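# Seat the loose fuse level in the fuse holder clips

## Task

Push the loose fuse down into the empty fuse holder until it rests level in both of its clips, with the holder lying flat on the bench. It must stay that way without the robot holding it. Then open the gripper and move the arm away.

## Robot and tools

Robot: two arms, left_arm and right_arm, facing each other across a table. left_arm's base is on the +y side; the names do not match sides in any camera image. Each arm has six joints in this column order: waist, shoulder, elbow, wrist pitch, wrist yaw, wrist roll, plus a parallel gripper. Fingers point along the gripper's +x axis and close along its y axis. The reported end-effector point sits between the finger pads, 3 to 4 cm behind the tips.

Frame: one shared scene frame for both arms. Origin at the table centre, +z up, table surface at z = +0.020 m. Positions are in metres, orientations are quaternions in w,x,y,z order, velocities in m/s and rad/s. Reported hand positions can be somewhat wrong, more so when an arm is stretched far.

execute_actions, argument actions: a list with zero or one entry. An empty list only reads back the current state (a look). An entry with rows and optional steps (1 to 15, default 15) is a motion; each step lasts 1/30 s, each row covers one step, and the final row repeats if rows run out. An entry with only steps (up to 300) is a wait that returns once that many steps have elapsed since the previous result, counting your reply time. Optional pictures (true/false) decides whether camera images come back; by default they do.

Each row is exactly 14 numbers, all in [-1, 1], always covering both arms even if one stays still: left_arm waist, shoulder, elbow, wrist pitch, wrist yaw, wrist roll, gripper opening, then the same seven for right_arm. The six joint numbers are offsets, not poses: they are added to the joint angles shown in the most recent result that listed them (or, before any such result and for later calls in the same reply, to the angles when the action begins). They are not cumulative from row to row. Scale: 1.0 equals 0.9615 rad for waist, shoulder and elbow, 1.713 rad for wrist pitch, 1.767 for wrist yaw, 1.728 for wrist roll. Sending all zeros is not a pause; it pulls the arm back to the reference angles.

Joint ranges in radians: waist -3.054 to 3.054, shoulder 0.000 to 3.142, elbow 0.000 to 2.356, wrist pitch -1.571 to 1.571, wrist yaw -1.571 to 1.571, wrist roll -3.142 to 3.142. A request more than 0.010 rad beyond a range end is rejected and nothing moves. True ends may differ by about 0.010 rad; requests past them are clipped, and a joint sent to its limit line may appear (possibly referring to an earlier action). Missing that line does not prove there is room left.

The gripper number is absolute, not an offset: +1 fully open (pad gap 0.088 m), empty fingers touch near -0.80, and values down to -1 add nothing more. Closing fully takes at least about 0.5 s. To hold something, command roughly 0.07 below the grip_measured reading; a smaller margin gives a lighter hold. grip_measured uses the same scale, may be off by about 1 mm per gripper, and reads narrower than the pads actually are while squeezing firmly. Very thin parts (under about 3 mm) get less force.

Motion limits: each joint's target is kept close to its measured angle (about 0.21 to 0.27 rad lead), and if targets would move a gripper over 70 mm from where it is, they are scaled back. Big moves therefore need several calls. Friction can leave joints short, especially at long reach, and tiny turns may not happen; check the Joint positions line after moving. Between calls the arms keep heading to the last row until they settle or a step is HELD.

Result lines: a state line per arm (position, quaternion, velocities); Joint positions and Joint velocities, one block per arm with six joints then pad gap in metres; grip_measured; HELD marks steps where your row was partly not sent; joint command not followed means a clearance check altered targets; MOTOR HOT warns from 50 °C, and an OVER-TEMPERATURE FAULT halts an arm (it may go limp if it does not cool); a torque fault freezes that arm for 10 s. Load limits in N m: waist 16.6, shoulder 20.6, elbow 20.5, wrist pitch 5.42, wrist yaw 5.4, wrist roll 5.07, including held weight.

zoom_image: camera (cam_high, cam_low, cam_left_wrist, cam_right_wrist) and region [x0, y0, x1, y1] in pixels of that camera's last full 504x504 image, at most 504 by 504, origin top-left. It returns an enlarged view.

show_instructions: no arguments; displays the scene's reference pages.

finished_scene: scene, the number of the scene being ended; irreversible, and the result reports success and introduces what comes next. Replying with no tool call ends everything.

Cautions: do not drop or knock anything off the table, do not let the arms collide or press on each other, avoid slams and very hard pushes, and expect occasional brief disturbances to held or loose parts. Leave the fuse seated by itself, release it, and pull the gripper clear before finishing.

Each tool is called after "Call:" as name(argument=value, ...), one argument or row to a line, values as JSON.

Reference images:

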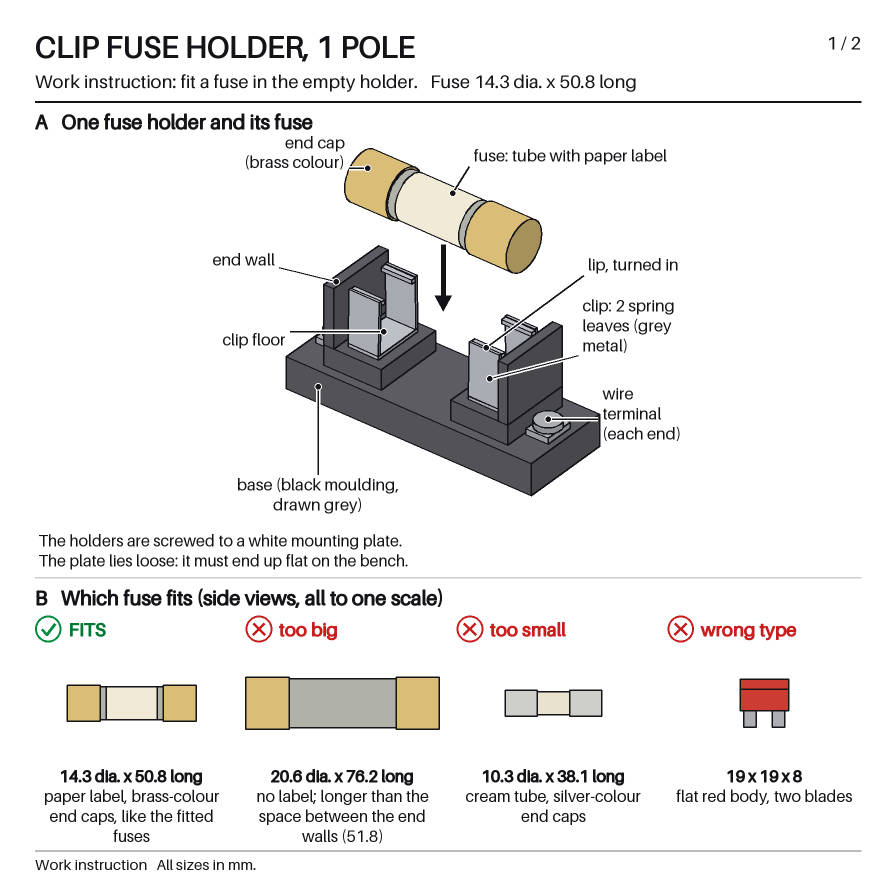

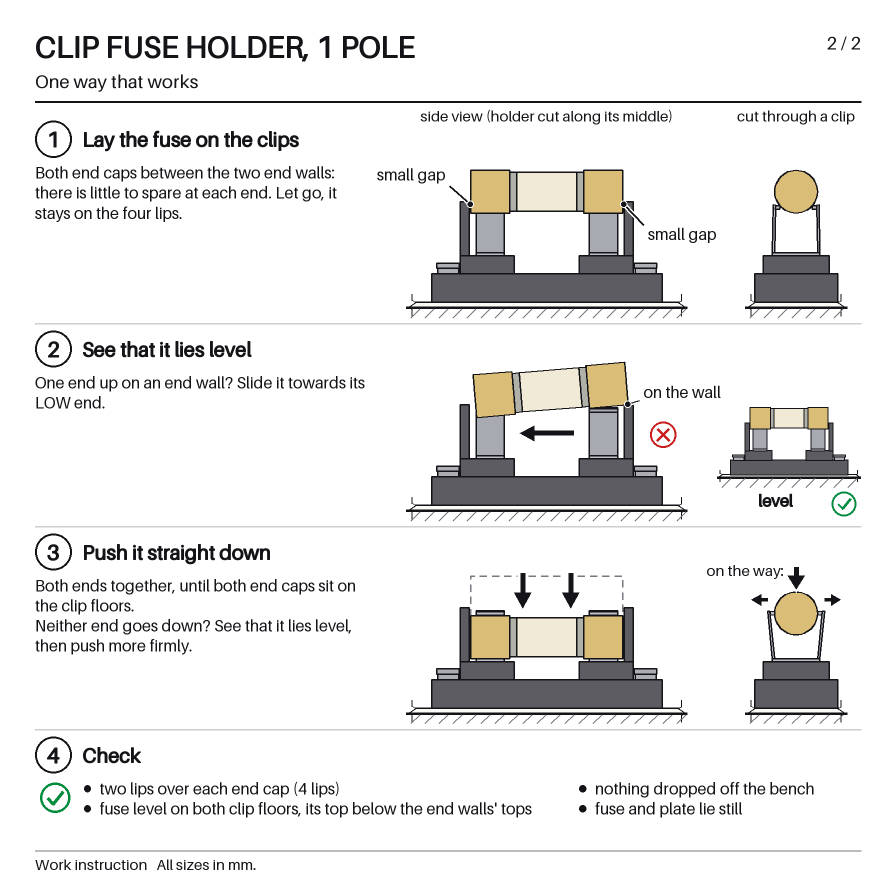

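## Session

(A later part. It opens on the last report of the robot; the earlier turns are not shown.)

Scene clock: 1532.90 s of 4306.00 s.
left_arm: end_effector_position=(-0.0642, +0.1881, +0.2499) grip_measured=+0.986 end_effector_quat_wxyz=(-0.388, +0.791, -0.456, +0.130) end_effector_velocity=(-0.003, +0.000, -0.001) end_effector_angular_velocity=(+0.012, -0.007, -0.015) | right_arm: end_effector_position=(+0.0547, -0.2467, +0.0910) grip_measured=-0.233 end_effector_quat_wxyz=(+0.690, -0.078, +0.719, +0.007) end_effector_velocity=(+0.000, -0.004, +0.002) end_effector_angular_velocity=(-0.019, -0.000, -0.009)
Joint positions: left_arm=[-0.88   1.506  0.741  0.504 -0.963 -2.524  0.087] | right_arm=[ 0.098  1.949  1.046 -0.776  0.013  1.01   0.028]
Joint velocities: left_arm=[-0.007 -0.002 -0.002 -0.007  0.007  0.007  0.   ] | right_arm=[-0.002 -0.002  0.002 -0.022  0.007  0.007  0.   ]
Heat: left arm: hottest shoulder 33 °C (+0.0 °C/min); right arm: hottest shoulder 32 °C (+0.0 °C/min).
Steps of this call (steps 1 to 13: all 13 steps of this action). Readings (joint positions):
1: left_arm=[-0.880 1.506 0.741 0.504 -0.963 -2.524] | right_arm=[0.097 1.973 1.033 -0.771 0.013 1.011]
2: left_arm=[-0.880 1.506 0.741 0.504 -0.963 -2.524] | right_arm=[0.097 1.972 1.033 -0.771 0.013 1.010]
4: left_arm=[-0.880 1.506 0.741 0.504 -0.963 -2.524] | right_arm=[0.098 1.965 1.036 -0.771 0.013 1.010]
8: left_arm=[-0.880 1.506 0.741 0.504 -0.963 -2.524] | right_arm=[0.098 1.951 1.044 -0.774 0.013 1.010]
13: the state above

Call:
execute_actions(
  actions=[
    {"rows": [[0,0,0,0,0,0,1,0,-0.010,0.008,-0.002,0,0,-0.23],[0,0,0,0,0,0,1,0,-0.014,0.011,-0.005,0,0,-0.23],[0,0,0,0,0,0,1,0,-0.019,0.015,-0.010,0,0,-0.23],[0,0,0,0,0,0,1,0,-0.024,0.019,-0.015,0,0,-0.23],[0,0,0,0,0,0,1,0,-0.029,0.023,-0.020,0,0,-0.23],[0,0,0,0,0,0,1,0,-0.034,0.027,-0.025,0,0,-0.23],[0,0,0,0,0,0,1,0,-0.039,0.031,-0.030,0,0,-0.23],[0,0,0,0,0,0,1,0,-0.044,0.035,-0.035,0,0,-0.23],[0,0,0,0,0,0,1,0,-0.049,0.039,-0.040,0,0,-0.23],[0,0,0,0,0,0,1,0,-0.054,0.043,-0.045,0,0,-0.1],[0,0,0,0,0,0,1,0,-0.058,0.046,-0.049,0,0,0.2],[0,0,0,0,0,0,1,0,-0.060,0.0475,-0.051,0,0,0.5]], "steps": 15},
  ],
  pictures=false,
)

Call:
execute_actions(
  actions=[
    {"steps": 10},
  ],
)

Call:
zoom_image(
  camera="cam_left_wrist",
  region=[60, 150, 130, 215],
)

Call:
zoom_image(
  camera="cam_low",
  region=[298, 235, 348, 275],
)

Call:
zoom_image(
  camera="cam_high",
  region=[125, 228, 175, 265],
)

Scene clock: 1567.13 s of 4306.00 s.
left_arm: end_effector_position=(-0.0642, +0.1881, +0.2499) grip_measured=+0.986 end_effector_quat_wxyz=(-0.388, +0.791, -0.456, +0.130) end_effector_velocity=(+0.002, +0.001, +0.001) end_effector_angular_velocity=(-0.020, +0.019, +0.013) | right_arm: end_effector_position=(+0.0552, -0.2457, +0.1123) grip_measured=+0.325 end_effector_quat_wxyz=(+0.691, -0.077, +0.719, +0.008) end_effector_velocity=(+0.002, +0.005, +0.020) end_effector_angular_velocity=(+0.028, -0.004, +0.004)
Joint positions: left_arm=[-0.88   1.506  0.741  0.504 -0.963 -2.524  0.087] | right_arm=[ 0.098  1.901  1.081 -0.856  0.013  1.01   0.055]
Joint velocities: left_arm=[ 0.002 -0.002 -0.002  0.007 -0.007 -0.022  0.   ] | right_arm=[-0.002 -0.046  0.032 -0.051 -0.007 -0.007  0.109]
Heat: left arm: hottest shoulder 33 °C (+0.0 °C/min); right arm: hottest shoulder 33 °C (+1.0 °C/min).
Steps of this call (steps 1 to 15: the robot went on to your last target; steps 16 to 90: nothing new was sent; then 30.73 s passed at rest; steps 91 to 105: all 15 steps of this action). Readings (joint positions):
91: left_arm=[-0.880 1.506 0.741 0.504 -0.963 -2.524] | right_arm=[0.098 1.946 1.048 -0.777 0.013 1.010]
92: left_arm=[-0.880 1.506 0.741 0.504 -0.963 -2.524] | right_arm=[0.098 1.945 1.048 -0.778 0.013 1.010]
94: left_arm=[-0.880 1.506 0.741 0.504 -0.963 -2.524] | right_arm=[0.098 1.943 1.051 -0.784 0.013 1.010]
98: left_arm=[-0.880 1.506 0.741 0.504 -0.963 -2.524] | right_arm=[0.098 1.931 1.059 -0.816 0.013 1.010]
105: the state above

Scene clock: 1567.47 s of 4306.00 s.
left_arm: end_effector_position=(-0.0642, +0.1881, +0.2499) grip_measured=+0.986 end_effector_quat_wxyz=(-0.388, +0.791, -0.456, +0.130) end_effector_velocity=(-0.002, +0.000, -0.001) end_effector_angular_velocity=(-0.005, +0.017, -0.006) | right_arm: end_effector_position=(+0.0549, -0.2465, +0.1129) grip_measured=+0.494 end_effector_quat_wxyz=(+0.690, -0.078, +0.719, +0.006) end_effector_velocity=(-0.001, -0.002, +0.000) end_effector_angular_velocity=(-0.003, +0.010, +0.004)
Joint positions: left_arm=[-0.88   1.506  0.741  0.504 -0.963 -2.524  0.087] | right_arm=[ 0.098  1.9    1.083 -0.862  0.013  1.01   0.063]
Joint velocities: left_arm=[-0.002 -0.002 -0.002 -0.007  0.007 -0.022 -0.   ] | right_arm=[-0.002 -0.002 -0.002 -0.007 -0.007 -0.007  0.002]
Heat: left arm: hottest shoulder 33 °C (+0.0 °C/min); right arm: hottest shoulder 33 °C (+1.0 °C/min).
Steps of this call (steps 1 to 10: the robot went on to your last target). Readings (joint positions):
1: left_arm=[-0.880 1.506 0.741 0.504 -0.963 -2.524] | right_arm=[0.098 1.900 1.082 -0.858 0.013 1.010]
2: left_arm=[-0.880 1.506 0.741 0.504 -0.963 -2.524] | right_arm=[0.098 1.900 1.083 -0.859 0.013 1.010]
4: left_arm=[-0.880 1.506 0.741 0.504 -0.963 -2.524] | right_arm=[0.098 1.900 1.083 -0.861 0.013 1.010]
8: left_arm=[-0.880 1.506 0.741 0.504 -0.963 -2.524] | right_arm=[0.098 1.900 1.083 -0.861 0.013 1.010]
10: the state above

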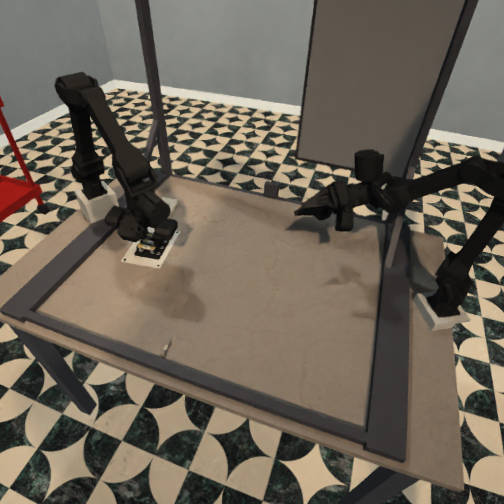

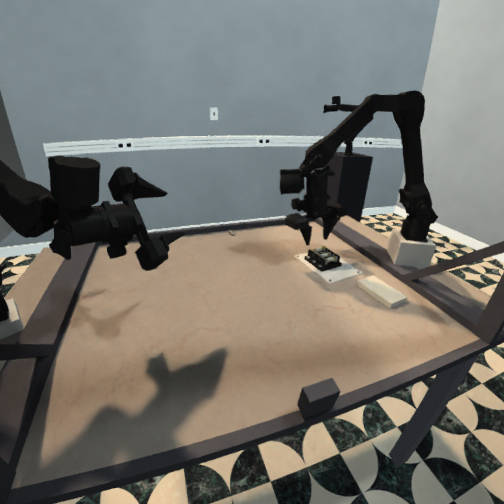

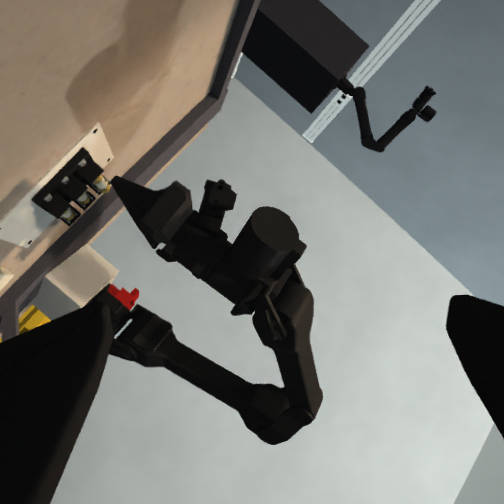

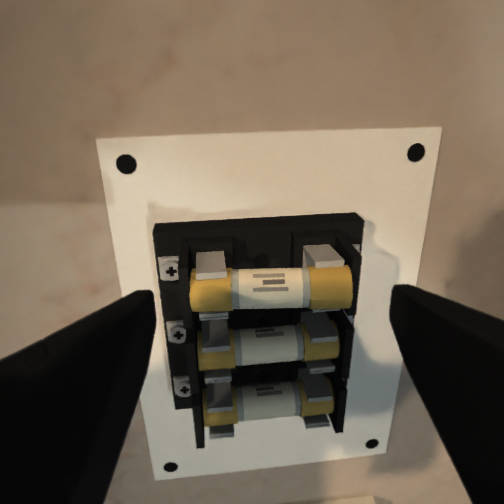

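Region (60, 150, 130, 215) of cam_left_wrist's 504x504 image, scaled by 7.200, with more detail than that image has; it fills the top 468 rows of this view, and the rest is white.

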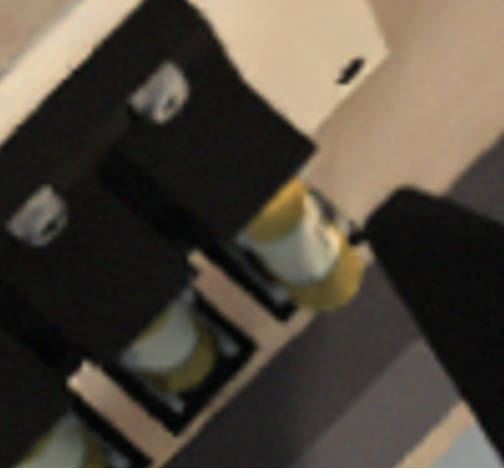

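Region (298, 235, 348, 275) of cam_low's 504x504 image, scaled by 10.080, with more detail than that image has; it fills the top 403 rows of this view, and the rest is white.

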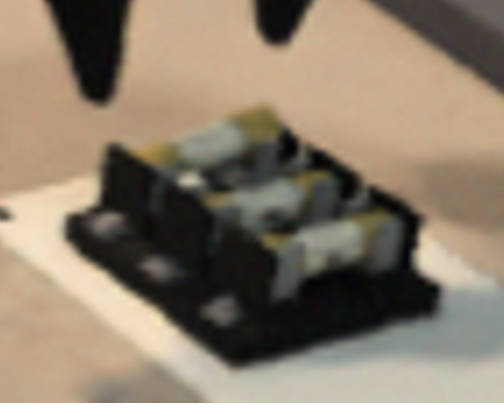

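Region (125, 228, 175, 265) of cam_high's 504x504 image, scaled by 10.080, with more detail than that image has; it fills the top 373 rows of this view, and the rest is white.

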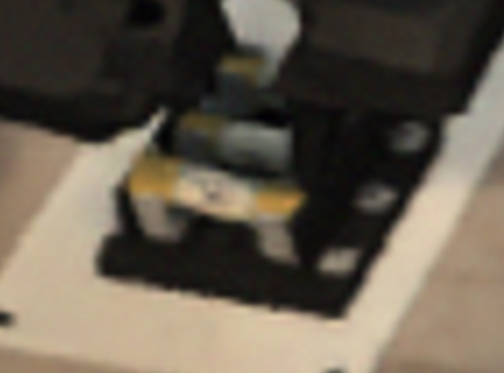

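Call:
execute_actions(
  actions=[
    {"rows": [[0,0,0,0,0,0,1,-0.002,-0.012,-0.012,0.003,-0.002,-0.003,0.2],[0,0,0,0,0,0,1,-0.003,-0.020,-0.024,0.009,-0.003,-0.004,-0.1],[0,0,0,0,0,0,1,-0.004,-0.030,-0.040,0.016,-0.003,-0.005,-0.4],[0,0,0,0,0,0,1,-0.006,-0.041,-0.057,0.023,-0.004,-0.006,-0.7],[0,0,0,0,0,0,1,-0.007,-0.053,-0.076,0.032,-0.004,-0.0075,-0.85],[0,0,0,0,0,0,1,-0.009,-0.066,-0.095,0.041,-0.005,-0.009,-0.85],[0,0,0,0,0,0,1,-0.011,-0.078,-0.114,0.049,-0.006,-0.010,-0.85],[0,0,0,0,0,0,1,-0.012,-0.090,-0.133,0.058,-0.006,-0.0113,-0.85],[0,0,0,0,0,0,1,-0.014,-0.103,-0.152,0.067,-0.007,-0.0126,-0.85],[0,0,0,0,0,0,1,-0.0155,-0.115,-0.171,0.075,-0.0075,-0.0138,-0.85],[0,0,0,0,0,0,1,-0.017,-0.128,-0.190,0.084,-0.008,-0.015,-0.85],[0,0,0,0,0,0,1,-0.018,-0.138,-0.206,0.0915,-0.0085,-0.0162,-0.85],[0,0,0,0,0,0,1,-0.019,-0.148,-0.220,0.098,-0.009,-0.0171,-0.85],[0,0,0,0,0,0,1,-0.020,-0.156,-0.233,0.1035,-0.0093,-0.018,-0.85],[0,0,0,0,0,0,1,-0.0211,-0.1631,-0.2439,0.1086,-0.0096,-0.0187,-0.85]], "steps": 15},
  ],
  pictures=false,
)

Call:
execute_actions(
  actions=[
    {"steps": 14},
  ],
)

Scene clock: 1590.97 s of 4306.00 s.
left_arm: end_effector_position=(-0.0642, +0.1881, +0.2499) grip_measured=+0.986 end_effector_quat_wxyz=(-0.388, +0.791, -0.456, +0.130) end_effector_velocity=(+0.002, +0.001, +0.001) end_effector_angular_velocity=(-0.020, +0.019, +0.013) | right_arm: end_effector_position=(+0.0471, -0.2680, +0.1064) grip_measured=-0.784 end_effector_quat_wxyz=(+0.702, -0.051, +0.709, +0.039) end_effector_velocity=(-0.018, -0.052, -0.014) end_effector_angular_velocity=(+0.157, -0.051, +0.029)
Joint positions: left_arm=[-0.88   1.506  0.741  0.504 -0.963 -2.524  0.087] | right_arm=[ 0.083  1.774  0.888 -0.705  0.001  0.987  0.001]
Joint velocities: left_arm=[ 0.002 -0.002 -0.002  0.007 -0.007 -0.022 -0.   ] | right_arm=[-0.037 -0.271 -0.408  0.3   -0.022 -0.066 -0.   ]
Heat: left arm: hottest shoulder 33 °C (+0.0 °C/min); right arm: hottest shoulder 35 °C (+3.0 °C/min).
Steps of this call (steps 1 to 15: the robot went on to your last target; steps 16 to 90: nothing new was sent; then 20.00 s passed at rest; steps 91 to 105: all 15 steps of this action). Readings (joint positions):
91: left_arm=[-0.880 1.506 0.741 0.504 -0.963 -2.524] | right_arm=[0.098 1.900 1.083 -0.862 0.013 1.010]
92: left_arm=[-0.880 1.506 0.741 0.504 -0.963 -2.524] | right_arm=[0.098 1.899 1.081 -0.859 0.013 1.010]
94: left_arm=[-0.880 1.506 0.741 0.504 -0.963 -2.524] | right_arm=[0.098 1.889 1.066 -0.844 0.012 1.009]
98: left_arm=[-0.880 1.506 0.741 0.504 -0.963 -2.524] | right_arm=[0.093 1.850 1.005 -0.798 0.008 1.001]
105: the state above

Scene clock: 1591.43 s of 4306.00 s.
left_arm: end_effector_position=(-0.0642, +0.1881, +0.2499) grip_measured=+0.986 end_effector_quat_wxyz=(-0.388, +0.791, -0.456, +0.130) end_effector_velocity=(-0.000, +0.002, +0.000) end_effector_angular_velocity=(-0.000, -0.010, +0.013) | right_arm: end_effector_position=(+0.0457, -0.2715, +0.1051) grip_measured=-0.784 end_effector_quat_wxyz=(+0.705, -0.047, +0.707, +0.044) end_effector_velocity=(-0.002, -0.003, -0.001) end_effector_angular_velocity=(-0.008, +0.012, +0.005)
Joint positions: left_arm=[-0.88   1.506  0.741  0.504 -0.963 -2.524  0.087] | right_arm=[ 0.081  1.752  0.856 -0.678 -0.001  0.983  0.001]
Joint velocities: left_arm=[-0.007  0.002 -0.002  0.007 -0.022  0.007 -0.   ] | right_arm=[-0.002 -0.002 -0.007 -0.007 -0.007 -0.007 -0.   ]
Heat: left arm: hottest shoulder 33 °C (+0.0 °C/min); right arm: hottest shoulder 35 °C (+3.0 °C/min).
Steps of this call (steps 1 to 14: the robot went on to your last target). Readings (joint positions):
1: left_arm=[-0.880 1.506 0.741 0.504 -0.963 -2.524] | right_arm=[0.082 1.767 0.877 -0.697 0.000 0.986]
2: left_arm=[-0.880 1.506 0.741 0.504 -0.963 -2.524] | right_arm=[0.081 1.761 0.869 -0.692 -0.000 0.985]
4: left_arm=[-0.880 1.506 0.741 0.504 -0.963 -2.524] | right_arm=[0.081 1.757 0.861 -0.684 -0.001 0.984]
8: left_arm=[-0.880 1.506 0.741 0.504 -0.963 -2.524] | right_arm=[0.081 1.753 0.857 -0.679 -0.001 0.983]
14: the state above

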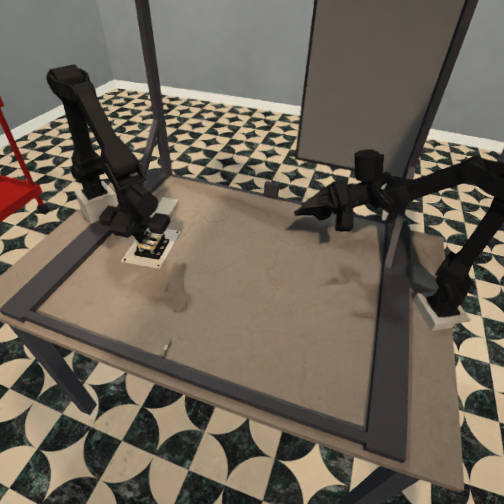

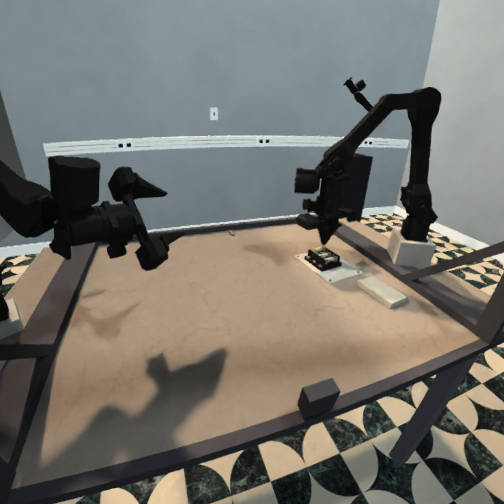

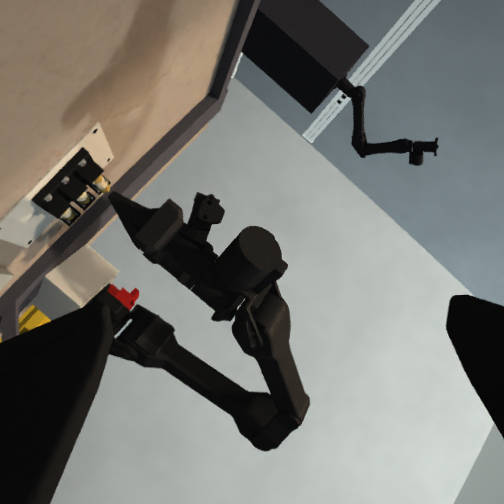

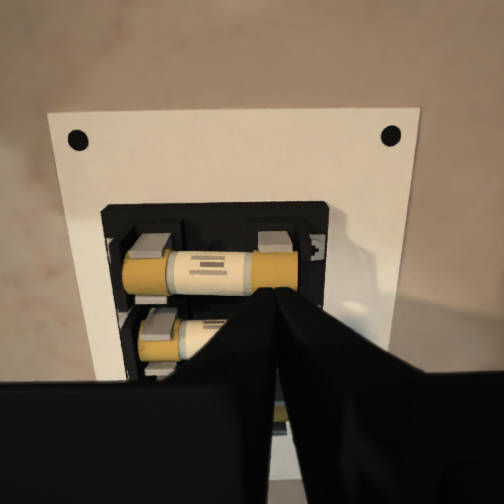

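Call:
execute_actions(
  actions=[
    {"rows": [[0,0,0,0,0,0,1,0,0.008,-0.008,0.004,0,0,-0.85],[0,0,0,0,0,0,1,0,0.011,-0.010,0.007,0,0,-0.85],[0,0,0,0,0,0,1,0,0.014,-0.012,0.010,0,0,-0.85],[0,0,0,0,0,0,1,0,0.017,-0.014,0.0125,0,0,-0.85],[0,0,0,0,0,0,1,0,0.020,-0.016,0.015,0,0,-0.85],[0,0,0,0,0,0,1,0,0.022,-0.0177,0.017,0,0,-0.85],[0,0,0,0,0,0,1,0,0.0232,-0.0187,0.0182,0,0,-0.85]], "steps": 13},
  ],
  pictures=false,
)

Call:
execute_actions(
  actions=[
    {"rows": [[0,0,0,0,0,0,1,0,0.010,-0.009,0.003,0,0,-0.85],[0,0,0,0,0,0,1,0,0.013,-0.011,0.0055,0,0,-0.85],[0,0,0,0,0,0,1,0,0.016,-0.013,0.008,0,0,-0.85],[0,0,0,0,0,0,1,0,0.022,-0.017,0.010,0,0,-0.85],[0,0,0,0,0,0,1,0,0.030,-0.023,0.0115,0,0,-0.85],[0,0,0,0,0,0,1,0,0.039,-0.029,0.013,0,0,-0.85],[0,0,0,0,0,0,1,0,0.048,-0.035,0.014,0,0,-0.85],[0,0,0,0,0,0,1,0,0.057,-0.041,0.0155,0,0,-0.85],[0,0,0,0,0,0,1,0,0.066,-0.047,0.0165,0,0,-0.85],[0,0,0,0,0,0,1,0,0.075,-0.053,0.018,0,0,-0.85],[0,0,0,0,0,0,1,0,0.084,-0.060,0.019,0,0,-0.85],[0,0,0,0,0,0,1,0,0.093,-0.066,0.020,0,0,-0.85],[0,0,0,0,0,0,1,0,0.102,-0.072,0.0215,0,0,-0.85],[0,0,0,0,0,0,1,0,0.110,-0.078,0.0225,0,0,-0.85],[0,0,0,0,0,0,1,0,0.118,-0.084,0.0234,0,0,-0.85]], "steps": 15},
  ],
  pictures=false,
)

Call:
execute_actions(
  actions=[
    {"steps": 10},
  ],
)

Call:
execute_actions(
  actions=[
    {"rows": [[0,0,0,0,0,0,1,0,0.05,-0.035,0.004,0,0,-0.85],[0,0,0,0,0,0,1,0,0.035,-0.024,0.003,0,0,-0.85],[0,0,0,0,0,0,1,0,0.02,-0.013,0.002,0,0,-0.85],[0,0,0,0,0,0,1,0,0.008,-0.005,0,0,0,-0.85],[0,0,0,0,0,0,1,0,-0.008,0.005,0,0,0,-0.85]], "steps": 11},
  ],
  pictures=false,
)

Scene clock: 1621.17 s of 4306.00 s.
left_arm: end_effector_position=(-0.0642, +0.1881, +0.2499) grip_measured=+0.986 end_effector_quat_wxyz=(-0.388, +0.791, -0.456, +0.130) end_effector_velocity=(+0.001, +0.002, -0.003) end_effector_angular_velocity=(-0.002, +0.012, +0.008) | right_arm: end_effector_position=(+0.0460, -0.2710, +0.0991) grip_measured=-0.784 end_effector_quat_wxyz=(+0.705, -0.046, +0.706, +0.045) end_effector_velocity=(+0.003, +0.001, -0.001) end_effector_angular_velocity=(+0.012, -0.014, +0.005)
Joint positions: left_arm=[-0.88   1.506  0.741  0.504 -0.963 -2.524  0.087] | right_arm=[ 0.081  1.768  0.845 -0.649 -0.001  0.983  0.001]
Joint velocities: left_arm=[-0.002 -0.002 -0.007 -0.007 -0.007 -0.022  0.   ] | right_arm=[-0.002 -0.002 -0.007  0.022  0.007 -0.007 -0.   ]
Heat: left arm: hottest shoulder 33 °C (+0.0 °C/min); right arm: hottest shoulder 36 °C (+3.0 °C/min).
Steps of this call (steps 1 to 30: the robot went on to your last target; steps 31 to 90: nothing new was sent; then 26.30 s passed at rest; steps 91 to 103: all 13 steps of this action). Readings (joint positions):
91: left_arm=[-0.880 1.506 0.741 0.504 -0.963 -2.524] | right_arm=[0.081 1.752 0.856 -0.677 -0.001 0.983]
92: left_arm=[-0.880 1.506 0.741 0.504 -0.963 -2.524] | right_arm=[0.081 1.752 0.855 -0.675 -0.001 0.983]
94: left_arm=[-0.880 1.506 0.741 0.504 -0.963 -2.524] | right_arm=[0.081 1.755 0.854 -0.667 -0.001 0.983]
98: left_arm=[-0.880 1.506 0.741 0.504 -0.963 -2.524] | right_arm=[0.081 1.765 0.848 -0.654 -0.001 0.983]
103: the state above

Scene clock: 1621.67 s of 4306.00 s.
left_arm: end_effector_position=(-0.0642, +0.1881, +0.2499) grip_measured=+0.986 end_effector_quat_wxyz=(-0.388, +0.791, -0.456, +0.130) end_effector_velocity=(-0.002, +0.002, -0.001) end_effector_angular_velocity=(-0.006, +0.014, +0.003) | right_arm: end_effector_position=(+0.0429, -0.2756, +0.0860) grip_measured=-0.784 end_effector_quat_wxyz=(+0.700, -0.051, +0.711, +0.040) end_effector_velocity=(-0.036, -0.080, -0.182) end_effector_angular_velocity=(-0.347, +0.163, +0.000)
Joint positions: left_arm=[-0.88   1.506  0.741  0.504 -0.963 -2.524  0.087] | right_arm=[ 0.081  1.802  0.819 -0.61  -0.005  0.983  0.001]
Joint velocities: left_arm=[-0.007 -0.002 -0.002 -0.007 -0.007 -0.022 -0.   ] | right_arm=[-0.007  0.525 -0.291  0.432  0.007 -0.007 -0.   ]
Heat: left arm: hottest shoulder 33 °C (+0.0 °C/min); right arm: hottest shoulder 36 °C (+3.0 °C/min).
Steps of this call (steps 1 to 15: all 15 steps of this action). Readings (joint positions):
1: left_arm=[-0.880 1.506 0.741 0.504 -0.963 -2.524] | right_arm=[0.081 1.769 0.845 -0.649 -0.001 0.983]
2: left_arm=[-0.880 1.506 0.741 0.504 -0.963 -2.524] | right_arm=[0.081 1.770 0.845 -0.647 -0.001 0.983]
4: left_arm=[-0.880 1.506 0.741 0.504 -0.963 -2.524] | right_arm=[0.081 1.773 0.843 -0.643 -0.001 0.983]
8: left_arm=[-0.880 1.506 0.741 0.504 -0.963 -2.524] | right_arm=[0.081 1.779 0.837 -0.638 -0.001 0.983]
15: the state above

Scene clock: 1622.00 s of 4306.00 s.
left_arm: end_effector_position=(-0.0642, +0.1881, +0.2499) grip_measured=+0.986 end_effector_quat_wxyz=(-0.388, +0.791, -0.456, +0.130) end_effector_velocity=(-0.001, +0.002, +0.001) end_effector_angular_velocity=(-0.002, +0.003, +0.001) | right_arm: end_effector_position=(+0.0436, -0.2750, +0.0835) grip_measured=-0.783 end_effector_quat_wxyz=(+0.701, -0.052, +0.710, +0.039) end_effector_velocity=(+0.000, -0.003, -0.001) end_effector_angular_velocity=(-0.014, -0.001, +0.005)
Joint positions: left_arm=[-0.88   1.506  0.741  0.504 -0.963 -2.524  0.087] | right_arm=[ 0.081  1.812  0.82  -0.601 -0.003  0.983  0.001]
Joint velocities: left_arm=[-0.007 -0.007 -0.002 -0.007 -0.007 -0.007 -0.   ] | right_arm=[-0.002  0.002 -0.002 -0.007  0.007 -0.007 -0.   ]
Heat: left arm: hottest shoulder 33 °C (+0.0 °C/min); right arm: hottest shoulder 36 °C (+3.0 °C/min).
Steps of this call (steps 1 to 10: the robot went on to your last target). Readings (joint positions):
1: left_arm=[-0.880 1.506 0.741 0.504 -0.963 -2.524] | right_arm=[0.081 1.808 0.820 -0.604 -0.002 0.983]
2: left_arm=[-0.880 1.506 0.741 0.504 -0.963 -2.524] | right_arm=[0.081 1.811 0.820 -0.602 -0.003 0.983]
4: left_arm=[-0.880 1.506 0.741 0.504 -0.963 -2.524] | right_arm=[0.081 1.812 0.820 -0.601 -0.003 0.983]
8: left_arm=[-0.880 1.506 0.741 0.504 -0.963 -2.524] | right_arm=[0.081 1.812 0.820 -0.601 -0.003 0.983]
10: the state above

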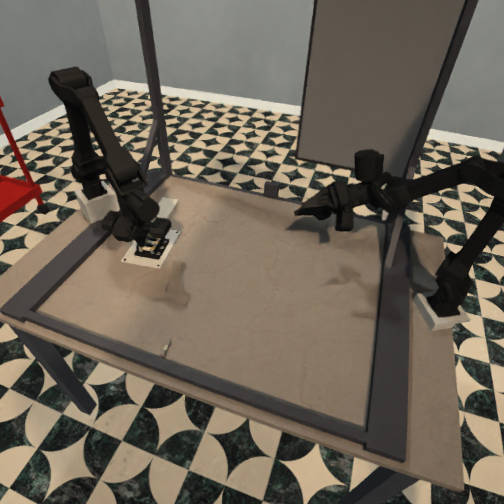

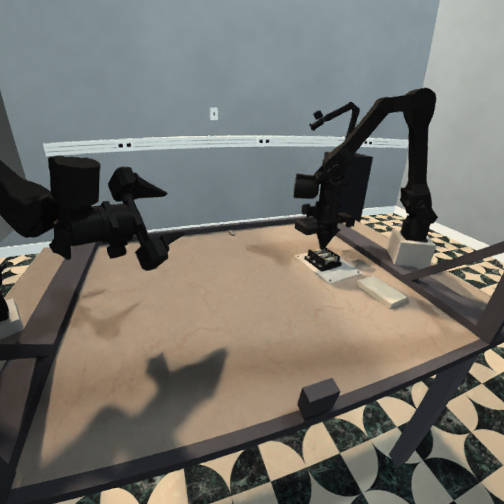

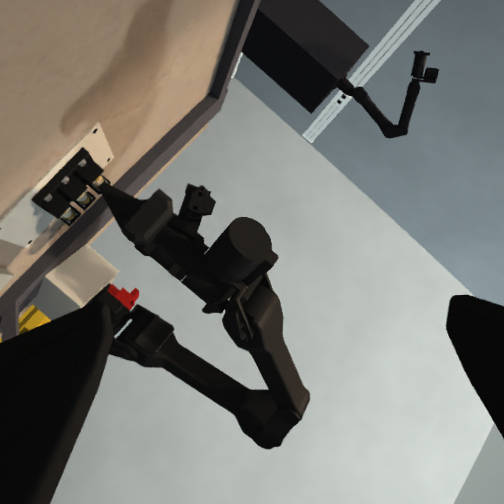

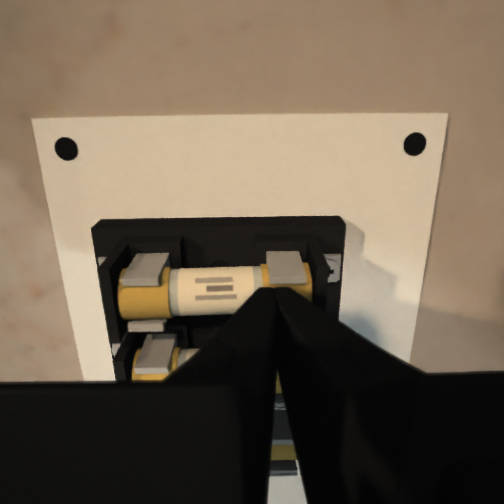

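Scene clock: 1622.37 s of 4306.00 s.
left_arm: end_effector_position=(-0.0642, +0.1881, +0.2499) grip_measured=+0.986 end_effector_quat_wxyz=(-0.388, +0.791, -0.456, +0.130) end_effector_velocity=(+0.002, +0.003, -0.000) end_effector_angular_velocity=(+0.001, -0.002, +0.020) | right_arm: end_effector_position=(+0.0457, -0.2706, +0.0884) grip_measured=-0.783 end_effector_quat_wxyz=(+0.705, -0.045, +0.707, +0.046) end_effector_velocity=(-0.001, -0.001, +0.001) end_effector_angular_velocity=(+0.001, +0.008, +0.005)
Joint positions: left_arm=[-0.88   1.506  0.741  0.504 -0.963 -2.524  0.087] | right_arm=[ 0.081  1.798  0.828 -0.601 -0.003  0.983  0.001]
Joint velocities: left_arm=[-0.002 -0.002 -0.002 -0.007 -0.022 -0.007  0.   ] | right_arm=[-0.002 -0.007 -0.002 -0.007 -0.007 -0.007  0.   ]
Heat: left arm: hottest shoulder 33 °C (+0.0 °C/min); right arm: hottest shoulder 36 °C (+3.0 °C/min).
Steps of this call (steps 1 to 11: all 11 steps of this action). Readings (joint positions):
1: left_arm=[-0.880 1.506 0.741 0.504 -0.963 -2.524] | right_arm=[0.081 1.811 0.822 -0.601 -0.003 0.983]
2: left_arm=[-0.880 1.506 0.741 0.504 -0.963 -2.524] | right_arm=[0.081 1.809 0.824 -0.601 -0.003 0.983]
4: left_arm=[-0.880 1.506 0.741 0.504 -0.963 -2.524] | right_arm=[0.081 1.804 0.826 -0.601 -0.003 0.983]
8: left_arm=[-0.880 1.506 0.741 0.504 -0.963 -2.524] | right_arm=[0.081 1.799 0.827 -0.601 -0.003 0.983]
11: the state above

Call:
execute_actions(
  actions=[
    {"rows": [[0,0,0,0,0,0,1,0,-0.012,0.010,-0.004,0,0,-0.85],[0,0,0,0,0,0,1,0,-0.018,0.014,-0.010,0,0,-0.85],[0,0,0,0,0,0,1,0,-0.024,0.019,-0.016,0,0,-0.85],[0,0,0,0,0,0,1,0,-0.030,0.023,-0.021,0,0,-0.85],[0,0,0,0,0,0,1,0,-0.0327,0.0252,-0.0243,0,0,-0.85],[0,0,0,0,0,0,1,0,-0.0327,0.0252,-0.0243,0,0,-0.85],[0,0,0,0,0,0,1,0.003,-0.0327,0.030,-0.0243,0.002,0.003,-0.85],[0,0,0,0,0,0,1,0.008,-0.020,0.040,-0.026,0.003,0.006,-0.85],[0,0,0,0,0,0,1,0.015,-0.006,0.052,-0.028,0.003,0.010,-0.85],[0,0,0,0,0,0,1,0.022,0.006,0.065,-0.0295,0.003,0.014,-0.85],[0,0,0,0,0,0,1,0.029,0.017,0.078,-0.031,0.003,0.0175,-0.85],[0,0,0,0,0,0,1,0.036,0.027,0.090,-0.033,0.003,0.021,-0.85],[0,0,0,0,0,0,1,0.042,0.036,0.101,-0.0345,0.003,0.0245,-0.85],[0,0,0,0,0,0,1,0.047,0.044,0.110,-0.0357,0.003,0.0275,-0.85],[0,0,0,0,0,0,1,0.0509,0.050,0.1174,-0.0366,0.003,0.0295,-0.85]], "steps": 15},
  ],
  pictures=false,
)

Call:
execute_actions(
  actions=[
    {"steps": 13},
  ],
)

Call:
zoom_image(
  camera="cam_left_wrist",
  region=[60, 150, 130, 215],
)

Scene clock: 1652.87 s of 4306.00 s.
left_arm: end_effector_position=(-0.0642, +0.1881, +0.2499) grip_measured=+0.986 end_effector_quat_wxyz=(-0.388, +0.791, -0.456, +0.130) end_effector_velocity=(-0.003, -0.001, -0.002) end_effector_angular_velocity=(-0.003, +0.021, -0.020) | right_arm: end_effector_position=(+0.0448, -0.2519, +0.0984) grip_measured=-0.783 end_effector_quat_wxyz=(+0.706, -0.044, +0.705, +0.047) end_effector_velocity=(-0.017, +0.071, -0.008) end_effector_angular_velocity=(-0.032, +0.007, +0.039)
Joint positions: left_arm=[-0.88   1.506  0.741  0.504 -0.963 -2.524  0.087] | right_arm=[ 0.114  1.821  0.91  -0.655 -0.001  1.016  0.001]
Joint velocities: left_arm=[-0.002 -0.002 -0.002 -0.007  0.022 -0.022 -0.   ] | right_arm=[ 0.164  0.232  0.266 -0.066  0.007  0.125  0.   ]
Heat: left arm: hottest shoulder 33 °C (+0.0 °C/min); right arm: hottest shoulder 34 °C (-1.0 °C/min).
Steps of this call (steps 1 to 15: the robot went on to your last target; steps 16 to 90: nothing new was sent; then 27.00 s passed at rest; steps 91 to 105: all 15 steps of this action). Readings (joint positions):
91: left_arm=[-0.880 1.506 0.741 0.504 -0.963 -2.524] | right_arm=[0.081 1.796 0.829 -0.601 -0.003 0.983]
92: left_arm=[-0.880 1.506 0.741 0.504 -0.963 -2.524] | right_arm=[0.081 1.794 0.830 -0.603 -0.003 0.983]
94: left_arm=[-0.880 1.506 0.741 0.504 -0.963 -2.524] | right_arm=[0.081 1.791 0.832 -0.617 -0.003 0.983]
98: left_arm=[-0.880 1.506 0.741 0.504 -0.963 -2.524] | right_arm=[0.081 1.781 0.842 -0.637 -0.003 0.983]
105: the state above

Scene clock: 1653.30 s of 4306.00 s.
left_arm: end_effector_position=(-0.0642, +0.1881, +0.2499) grip_measured=+0.986 end_effector_quat_wxyz=(-0.388, +0.791, -0.456, +0.130) end_effector_velocity=(+0.003, +0.004, -0.001) end_effector_angular_velocity=(+0.010, -0.006, +0.020) | right_arm: end_effector_position=(+0.0432, -0.2468, +0.0976) grip_measured=-0.783 end_effector_quat_wxyz=(+0.705, -0.046, +0.706, +0.046) end_effector_velocity=(-0.001, -0.006, -0.001) end_effector_angular_velocity=(-0.028, +0.004, -0.010)
Joint positions: left_arm=[-0.88   1.506  0.741  0.504 -0.963 -2.524  0.087] | right_arm=[ 0.127  1.839  0.93  -0.662 -0.001  1.028  0.001]
Joint velocities: left_arm=[-0.002 -0.007 -0.002 -0.022 -0.022 -0.007 -0.   ] | right_arm=[-0.002  0.002 -0.002 -0.022  0.007  0.007 -0.   ]
Heat: left arm: hottest shoulder 33 °C (+0.0 °C/min); right arm: hottest shoulder 34 °C (-1.0 °C/min).
Steps of this call (steps 1 to 13: the robot went on to your last target). Readings (joint positions):
1: left_arm=[-0.880 1.506 0.741 0.504 -0.963 -2.524] | right_arm=[0.119 1.827 0.917 -0.656 -0.001 1.020]
2: left_arm=[-0.880 1.506 0.741 0.504 -0.963 -2.524] | right_arm=[0.123 1.832 0.922 -0.657 -0.001 1.022]
4: left_arm=[-0.880 1.506 0.741 0.504 -0.963 -2.524] | right_arm=[0.126 1.836 0.927 -0.660 -0.001 1.025]
8: left_arm=[-0.880 1.506 0.741 0.504 -0.963 -2.524] | right_arm=[0.127 1.839 0.930 -0.661 -0.001 1.028]
13: the state above

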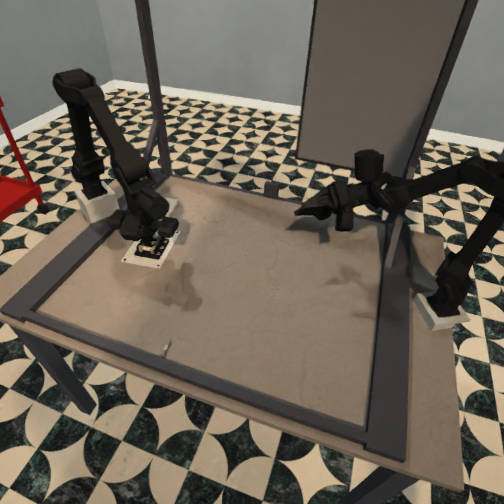

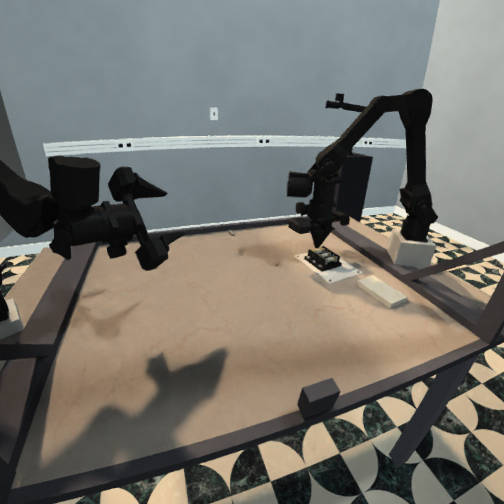

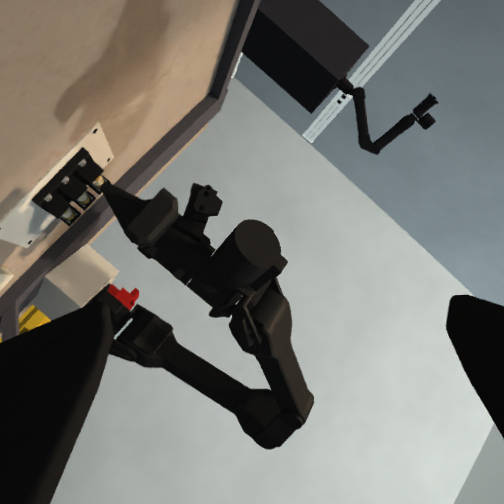

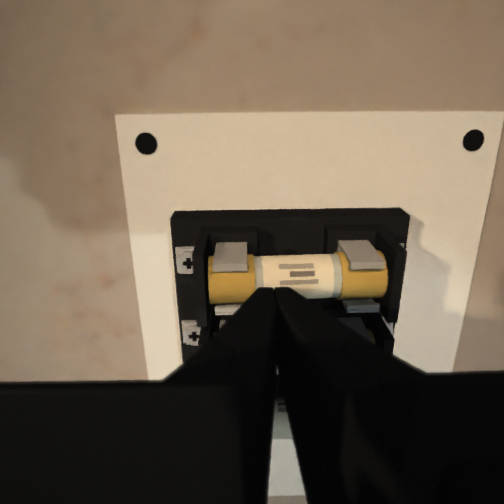

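Region (60, 150, 130, 215) of cam_left_wrist's 504x504 image, scaled by 7.200, with more detail than that image has; it fills the top 468 rows of this view, and the rest is white.

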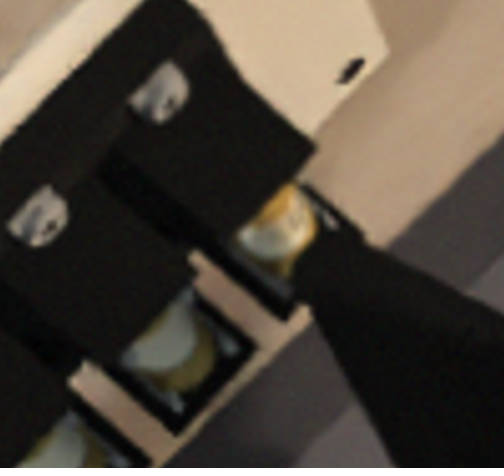

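Call:
execute_actions(
  actions=[
    {"rows": [[0,0,0,0,0,0,1,0,0.010,-0.010,0.003,0,0,-0.85],[0,0,0,0,0,0,1,0,0.013,-0.012,0.006,0,0,-0.85],[0,0,0,0,0,0,1,0,0.016,-0.014,0.009,0,0,-0.85],[0,0,0,0,0,0,1,0,0.0195,-0.016,0.012,0,0,-0.85],[0,0,0,0,0,0,1,0,0.023,-0.018,0.015,0,0,-0.85],[0,0,0,0,0,0,1,0,0.0265,-0.020,0.018,0,0,-0.85],[0,0,0,0,0,0,1,0,0.030,-0.022,0.021,0,0,-0.85],[0,0,0,0,0,0,1,0,0.034,-0.0245,0.024,0,0,-0.85],[0,0,0,0,0,0,1,0,0.040,-0.029,0.0252,0,0,-0.85],[0,0,0,0,0,0,1,0,0.052,-0.037,0.0252,0,0,-0.85],[0,0,0,0,0,0,1,0,0.064,-0.045,0.0252,0,0,-0.85],[0,0,0,0,0,0,1,0,0.076,-0.054,0.0252,0,0,-0.85],[0,0,0,0,0,0,1,0,0.088,-0.062,0.0252,0,0,-0.85],[0,0,0,0,0,0,1,0,0.100,-0.070,0.0252,0,0,-0.85],[0,0,0,0,0,0,1,0,0.112,-0.0786,0.0252,0,0,-0.85]], "steps": 15},
  ],
  pictures=false,
)

Call:
execute_actions(
  actions=[
    {"steps": 10},
  ],
  pictures=false,
)

Call:
execute_actions(
  actions=[
    {"rows": [[0,0,0,0,0,0,1,0,0.05,-0.035,0,0,0,-0.85],[0,0,0,0,0,0,1,0,0.035,-0.024,0,0,0,-0.85],[0,0,0,0,0,0,1,0,0.02,-0.013,0,0,0,-0.85],[0,0,0,0,0,0,1,0,0.005,-0.003,0,0,0,-0.85],[0,0,0,0,0,0,1,0,-0.010,0.007,0,0,0,-0.85],[0,0,0,0,0,0,1,0,-0.022,0.016,-0.002,0,0,-0.85],[0,0,0,0,0,0,1,0,-0.030,0.021,-0.008,0,0,-0.85],[0,0,0,0,0,0,1,0,-0.039,0.027,-0.016,0,0,-0.85],[0,0,0,0,0,0,1,0,-0.048,0.033,-0.024,0,0,-0.85],[0,0,0,0,0,0,1,0,-0.057,0.039,-0.032,0,0,-0.85],[0,0,0,0,0,0,1,0,-0.066,0.045,-0.040,0,0,-0.85],[0,0,0,0,0,0,1,0,-0.075,0.051,-0.048,0,0,-0.85],[0,0,0,0,0,0,1,0,-0.084,0.057,-0.056,0,0,-0.85],[0,0,0,0,0,0,1,0,-0.092,0.062,-0.063,0,0,-0.3],[0,0,0,0,0,0,1,0,-0.098,0.066,-0.068,0,0,0.6]], "steps": 15},
  ],
  pictures=false,
)

Call:
execute_actions(
  actions=[
    {"steps": 15},
  ],
)

Call:
zoom_image(
  camera="cam_left_wrist",
  region=[50, 150, 130, 225],
)

Call:
zoom_image(
  camera="cam_low",
  region=[298, 235, 348, 275],
)

Scene clock: 1698.20 s of 4306.00 s.
left_arm: end_effector_position=(-0.0642, +0.1881, +0.2499) grip_measured=+0.986 end_effector_quat_wxyz=(-0.388, +0.791, -0.456, +0.130) end_effector_velocity=(+0.002, +0.003, -0.003) end_effector_angular_velocity=(+0.030, -0.032, +0.016) | right_arm: end_effector_position=(+0.0413, -0.2508, +0.0836) grip_measured=-0.784 end_effector_quat_wxyz=(+0.702, -0.051, +0.709, +0.040) end_effector_velocity=(-0.008, -0.016, -0.025) end_effector_angular_velocity=(-0.062, +0.035, +0.005)
Joint positions: left_arm=[-0.88   1.506  0.741  0.504 -0.963 -2.524  0.087] | right_arm=[ 0.127  1.875  0.907 -0.621 -0.001  1.028  0.001]
Joint velocities: left_arm=[-0.002 -0.002 -0.002 -0.022 -0.022  0.022 -0.   ] | right_arm=[-0.002  0.061 -0.046  0.037 -0.007 -0.007 -0.   ]
Heat: left arm: hottest shoulder 33 °C (+0.0 °C/min); right arm: hottest shoulder 33 °C (-2.0 °C/min).
Steps of this call (steps 1 to 30: the robot went on to your last target; steps 31 to 90: nothing new was sent; then 41.40 s passed at rest; steps 91 to 105: all 15 steps of this action). Readings (joint positions):
91: left_arm=[-0.880 1.506 0.741 0.504 -0.963 -2.524] | right_arm=[0.127 1.840 0.931 -0.662 -0.001 1.028]
92: left_arm=[-0.880 1.506 0.741 0.504 -0.963 -2.524] | right_arm=[0.127 1.841 0.931 -0.661 -0.001 1.028]
94: left_arm=[-0.880 1.506 0.741 0.504 -0.963 -2.524] | right_arm=[0.127 1.844 0.929 -0.653 -0.001 1.028]
98: left_arm=[-0.880 1.506 0.741 0.504 -0.963 -2.524] | right_arm=[0.127 1.857 0.920 -0.635 -0.001 1.028]
105: the state above

Scene clock: 1698.53 s of 4306.00 s.
left_arm: end_effector_position=(-0.0642, +0.1881, +0.2499) grip_measured=+0.986 end_effector_quat_wxyz=(-0.388, +0.791, -0.456, +0.130) end_effector_velocity=(+0.002, +0.001, -0.001) end_effector_angular_velocity=(+0.010, -0.011, +0.008) | right_arm: end_effector_position=(+0.0411, -0.2512, +0.0830) grip_measured=-0.784 end_effector_quat_wxyz=(+0.702, -0.052, +0.709, +0.040) end_effector_velocity=(-0.001, -0.002, +0.000) end_effector_angular_velocity=(-0.004, +0.010, +0.005)
Joint positions: left_arm=[-0.88   1.506  0.741  0.504 -0.963 -2.524  0.087] | right_arm=[ 0.127  1.877  0.906 -0.62  -0.001  1.028  0.001]
Joint velocities: left_arm=[ 0.002 -0.002 -0.002 -0.007 -0.007  0.007 -0.   ] | right_arm=[-0.002 -0.002 -0.002 -0.007 -0.007 -0.007 -0.   ]
Heat: left arm: hottest shoulder 33 °C (+0.0 °C/min); right arm: hottest shoulder 33 °C (-2.0 °C/min).
Steps of this call (steps 1 to 10: the robot went on to your last target). Readings (joint positions):
1: left_arm=[-0.880 1.506 0.741 0.504 -0.963 -2.524] | right_arm=[0.127 1.876 0.907 -0.620 -0.001 1.028]
2: left_arm=[-0.880 1.506 0.741 0.504 -0.963 -2.524] | right_arm=[0.127 1.876 0.906 -0.620 -0.001 1.028]
4: left_arm=[-0.880 1.506 0.741 0.504 -0.963 -2.524] | right_arm=[0.127 1.876 0.906 -0.620 -0.001 1.028]
8: left_arm=[-0.880 1.506 0.741 0.504 -0.963 -2.524] | right_arm=[0.127 1.877 0.906 -0.620 -0.001 1.028]
10: the state above

Scene clock: 1699.03 s of 4306.00 s.
left_arm: end_effector_position=(-0.0642, +0.1881, +0.2499) grip_measured=+0.986 end_effector_quat_wxyz=(-0.388, +0.791, -0.456, +0.130) end_effector_velocity=(+0.004, +0.003, -0.000) end_effector_angular_velocity=(+0.009, -0.014, +0.023) | right_arm: end_effector_position=(+0.0428, -0.2475, +0.1079) grip_measured=-0.614 end_effector_quat_wxyz=(+0.705, -0.046, +0.706, +0.045) end_effector_velocity=(+0.013, +0.025, +0.114) end_effector_angular_velocity=(+0.125, -0.063, +0.005)
Joint positions: left_arm=[-0.88   1.506  0.741  0.504 -0.963 -2.524  0.087] | right_arm=[ 0.127  1.813  0.946 -0.707 -0.001  1.028  0.009]
Joint velocities: left_arm=[ 0.002 -0.002 -0.002 -0.007 -0.022  0.007 -0.   ] | right_arm=[-0.002 -0.281  0.188 -0.33   0.007 -0.007  0.175]
Heat: left arm: hottest shoulder 33 °C (+0.0 °C/min); right arm: hottest shoulder 33 °C (-2.0 °C/min).
Steps of this call (steps 1 to 15: all 15 steps of this action). Readings (joint positions):
1: left_arm=[-0.880 1.506 0.741 0.504 -0.963 -2.524] | right_arm=[0.127 1.876 0.907 -0.620 -0.001 1.028]
2: left_arm=[-0.880 1.506 0.741 0.504 -0.963 -2.524] | right_arm=[0.127 1.873 0.908 -0.620 -0.001 1.028]
4: left_arm=[-0.880 1.506 0.741 0.504 -0.963 -2.524] | right_arm=[0.127 1.868 0.910 -0.621 -0.001 1.028]
8: left_arm=[-0.880 1.506 0.741 0.504 -0.963 -2.524] | right_arm=[0.127 1.860 0.916 -0.626 -0.001 1.028]
15: the state above

Scene clock: 1699.53 s of 4306.00 s.
left_arm: end_effector_position=(-0.0642, +0.1881, +0.2499) grip_measured=+0.986 end_effector_quat_wxyz=(-0.388, +0.791, -0.456, +0.130) end_effector_velocity=(+0.002, +0.003, -0.003) end_effector_angular_velocity=(+0.014, -0.008, +0.020) | right_arm: end_effector_position=(+0.0433, -0.2462, +0.1168) grip_measured=+0.592 end_effector_quat_wxyz=(+0.706, -0.044, +0.705, +0.048) end_effector_velocity=(-0.001, -0.000, +0.001) end_effector_angular_velocity=(+0.001, +0.008, -0.010)
Joint positions: left_arm=[-0.88   1.506  0.741  0.504 -0.963 -2.524  0.087] | right_arm=[ 0.127  1.791  0.961 -0.736 -0.001  1.028  0.068]
Joint velocities: left_arm=[-0.002 -0.002 -0.002 -0.022 -0.022 -0.007  0.   ] | right_arm=[-0.002 -0.002  0.002 -0.007 -0.007  0.007  0.004]
Heat: left arm: hottest shoulder 33 °C (+0.0 °C/min); right arm: hottest shoulder 33 °C (-1.0 °C/min).
Steps of this call (steps 1 to 15: the robot went on to your last target). Readings (joint positions):
1: left_arm=[-0.880 1.506 0.741 0.504 -0.963 -2.524] | right_arm=[0.127 1.804 0.952 -0.716 -0.001 1.028]
2: left_arm=[-0.880 1.506 0.741 0.504 -0.963 -2.524] | right_arm=[0.127 1.798 0.956 -0.721 -0.001 1.028]
4: left_arm=[-0.880 1.506 0.741 0.504 -0.963 -2.524] | right_arm=[0.127 1.792 0.961 -0.728 -0.001 1.028]
8: left_arm=[-0.880 1.506 0.741 0.504 -0.963 -2.524] | right_arm=[0.127 1.791 0.961 -0.735 -0.001 1.028]
15: the state above

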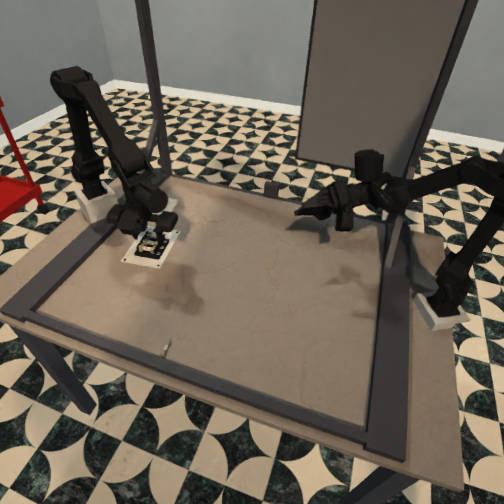

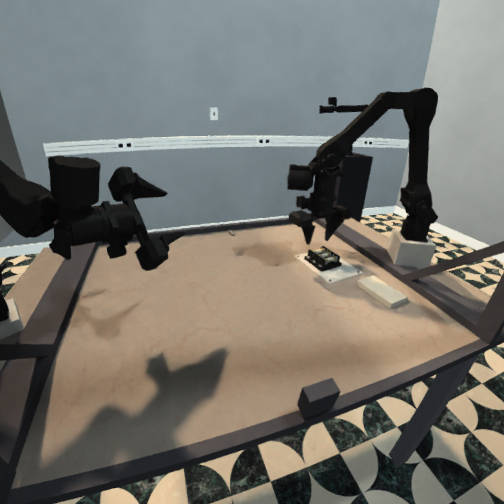

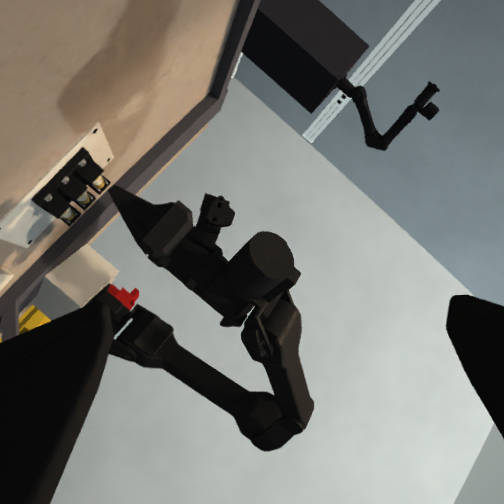

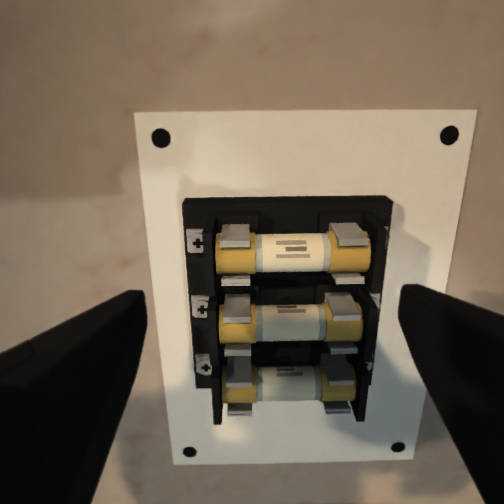

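Region (50, 150, 130, 225) of cam_left_wrist's 504x504 image, scaled by 6.300, with more detail than that image has; it fills the top 472 rows of this view, and the rest is white.

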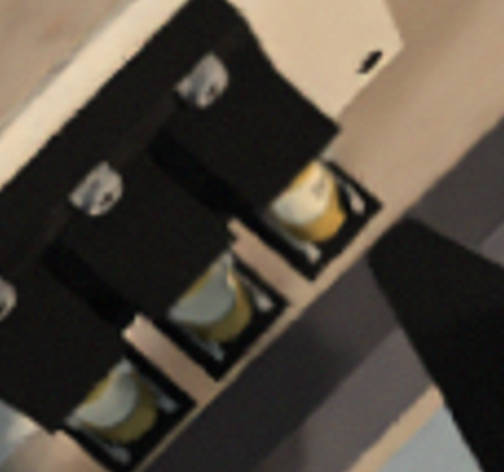

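Region (298, 235, 348, 275) of cam_low's 504x504 image, scaled by 10.080, with more detail than that image has; it fills the top 403 rows of this view, and the rest is white.

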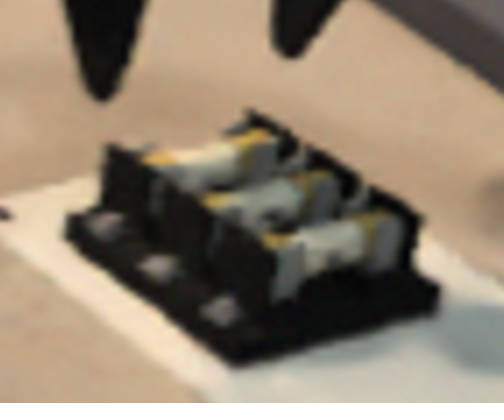

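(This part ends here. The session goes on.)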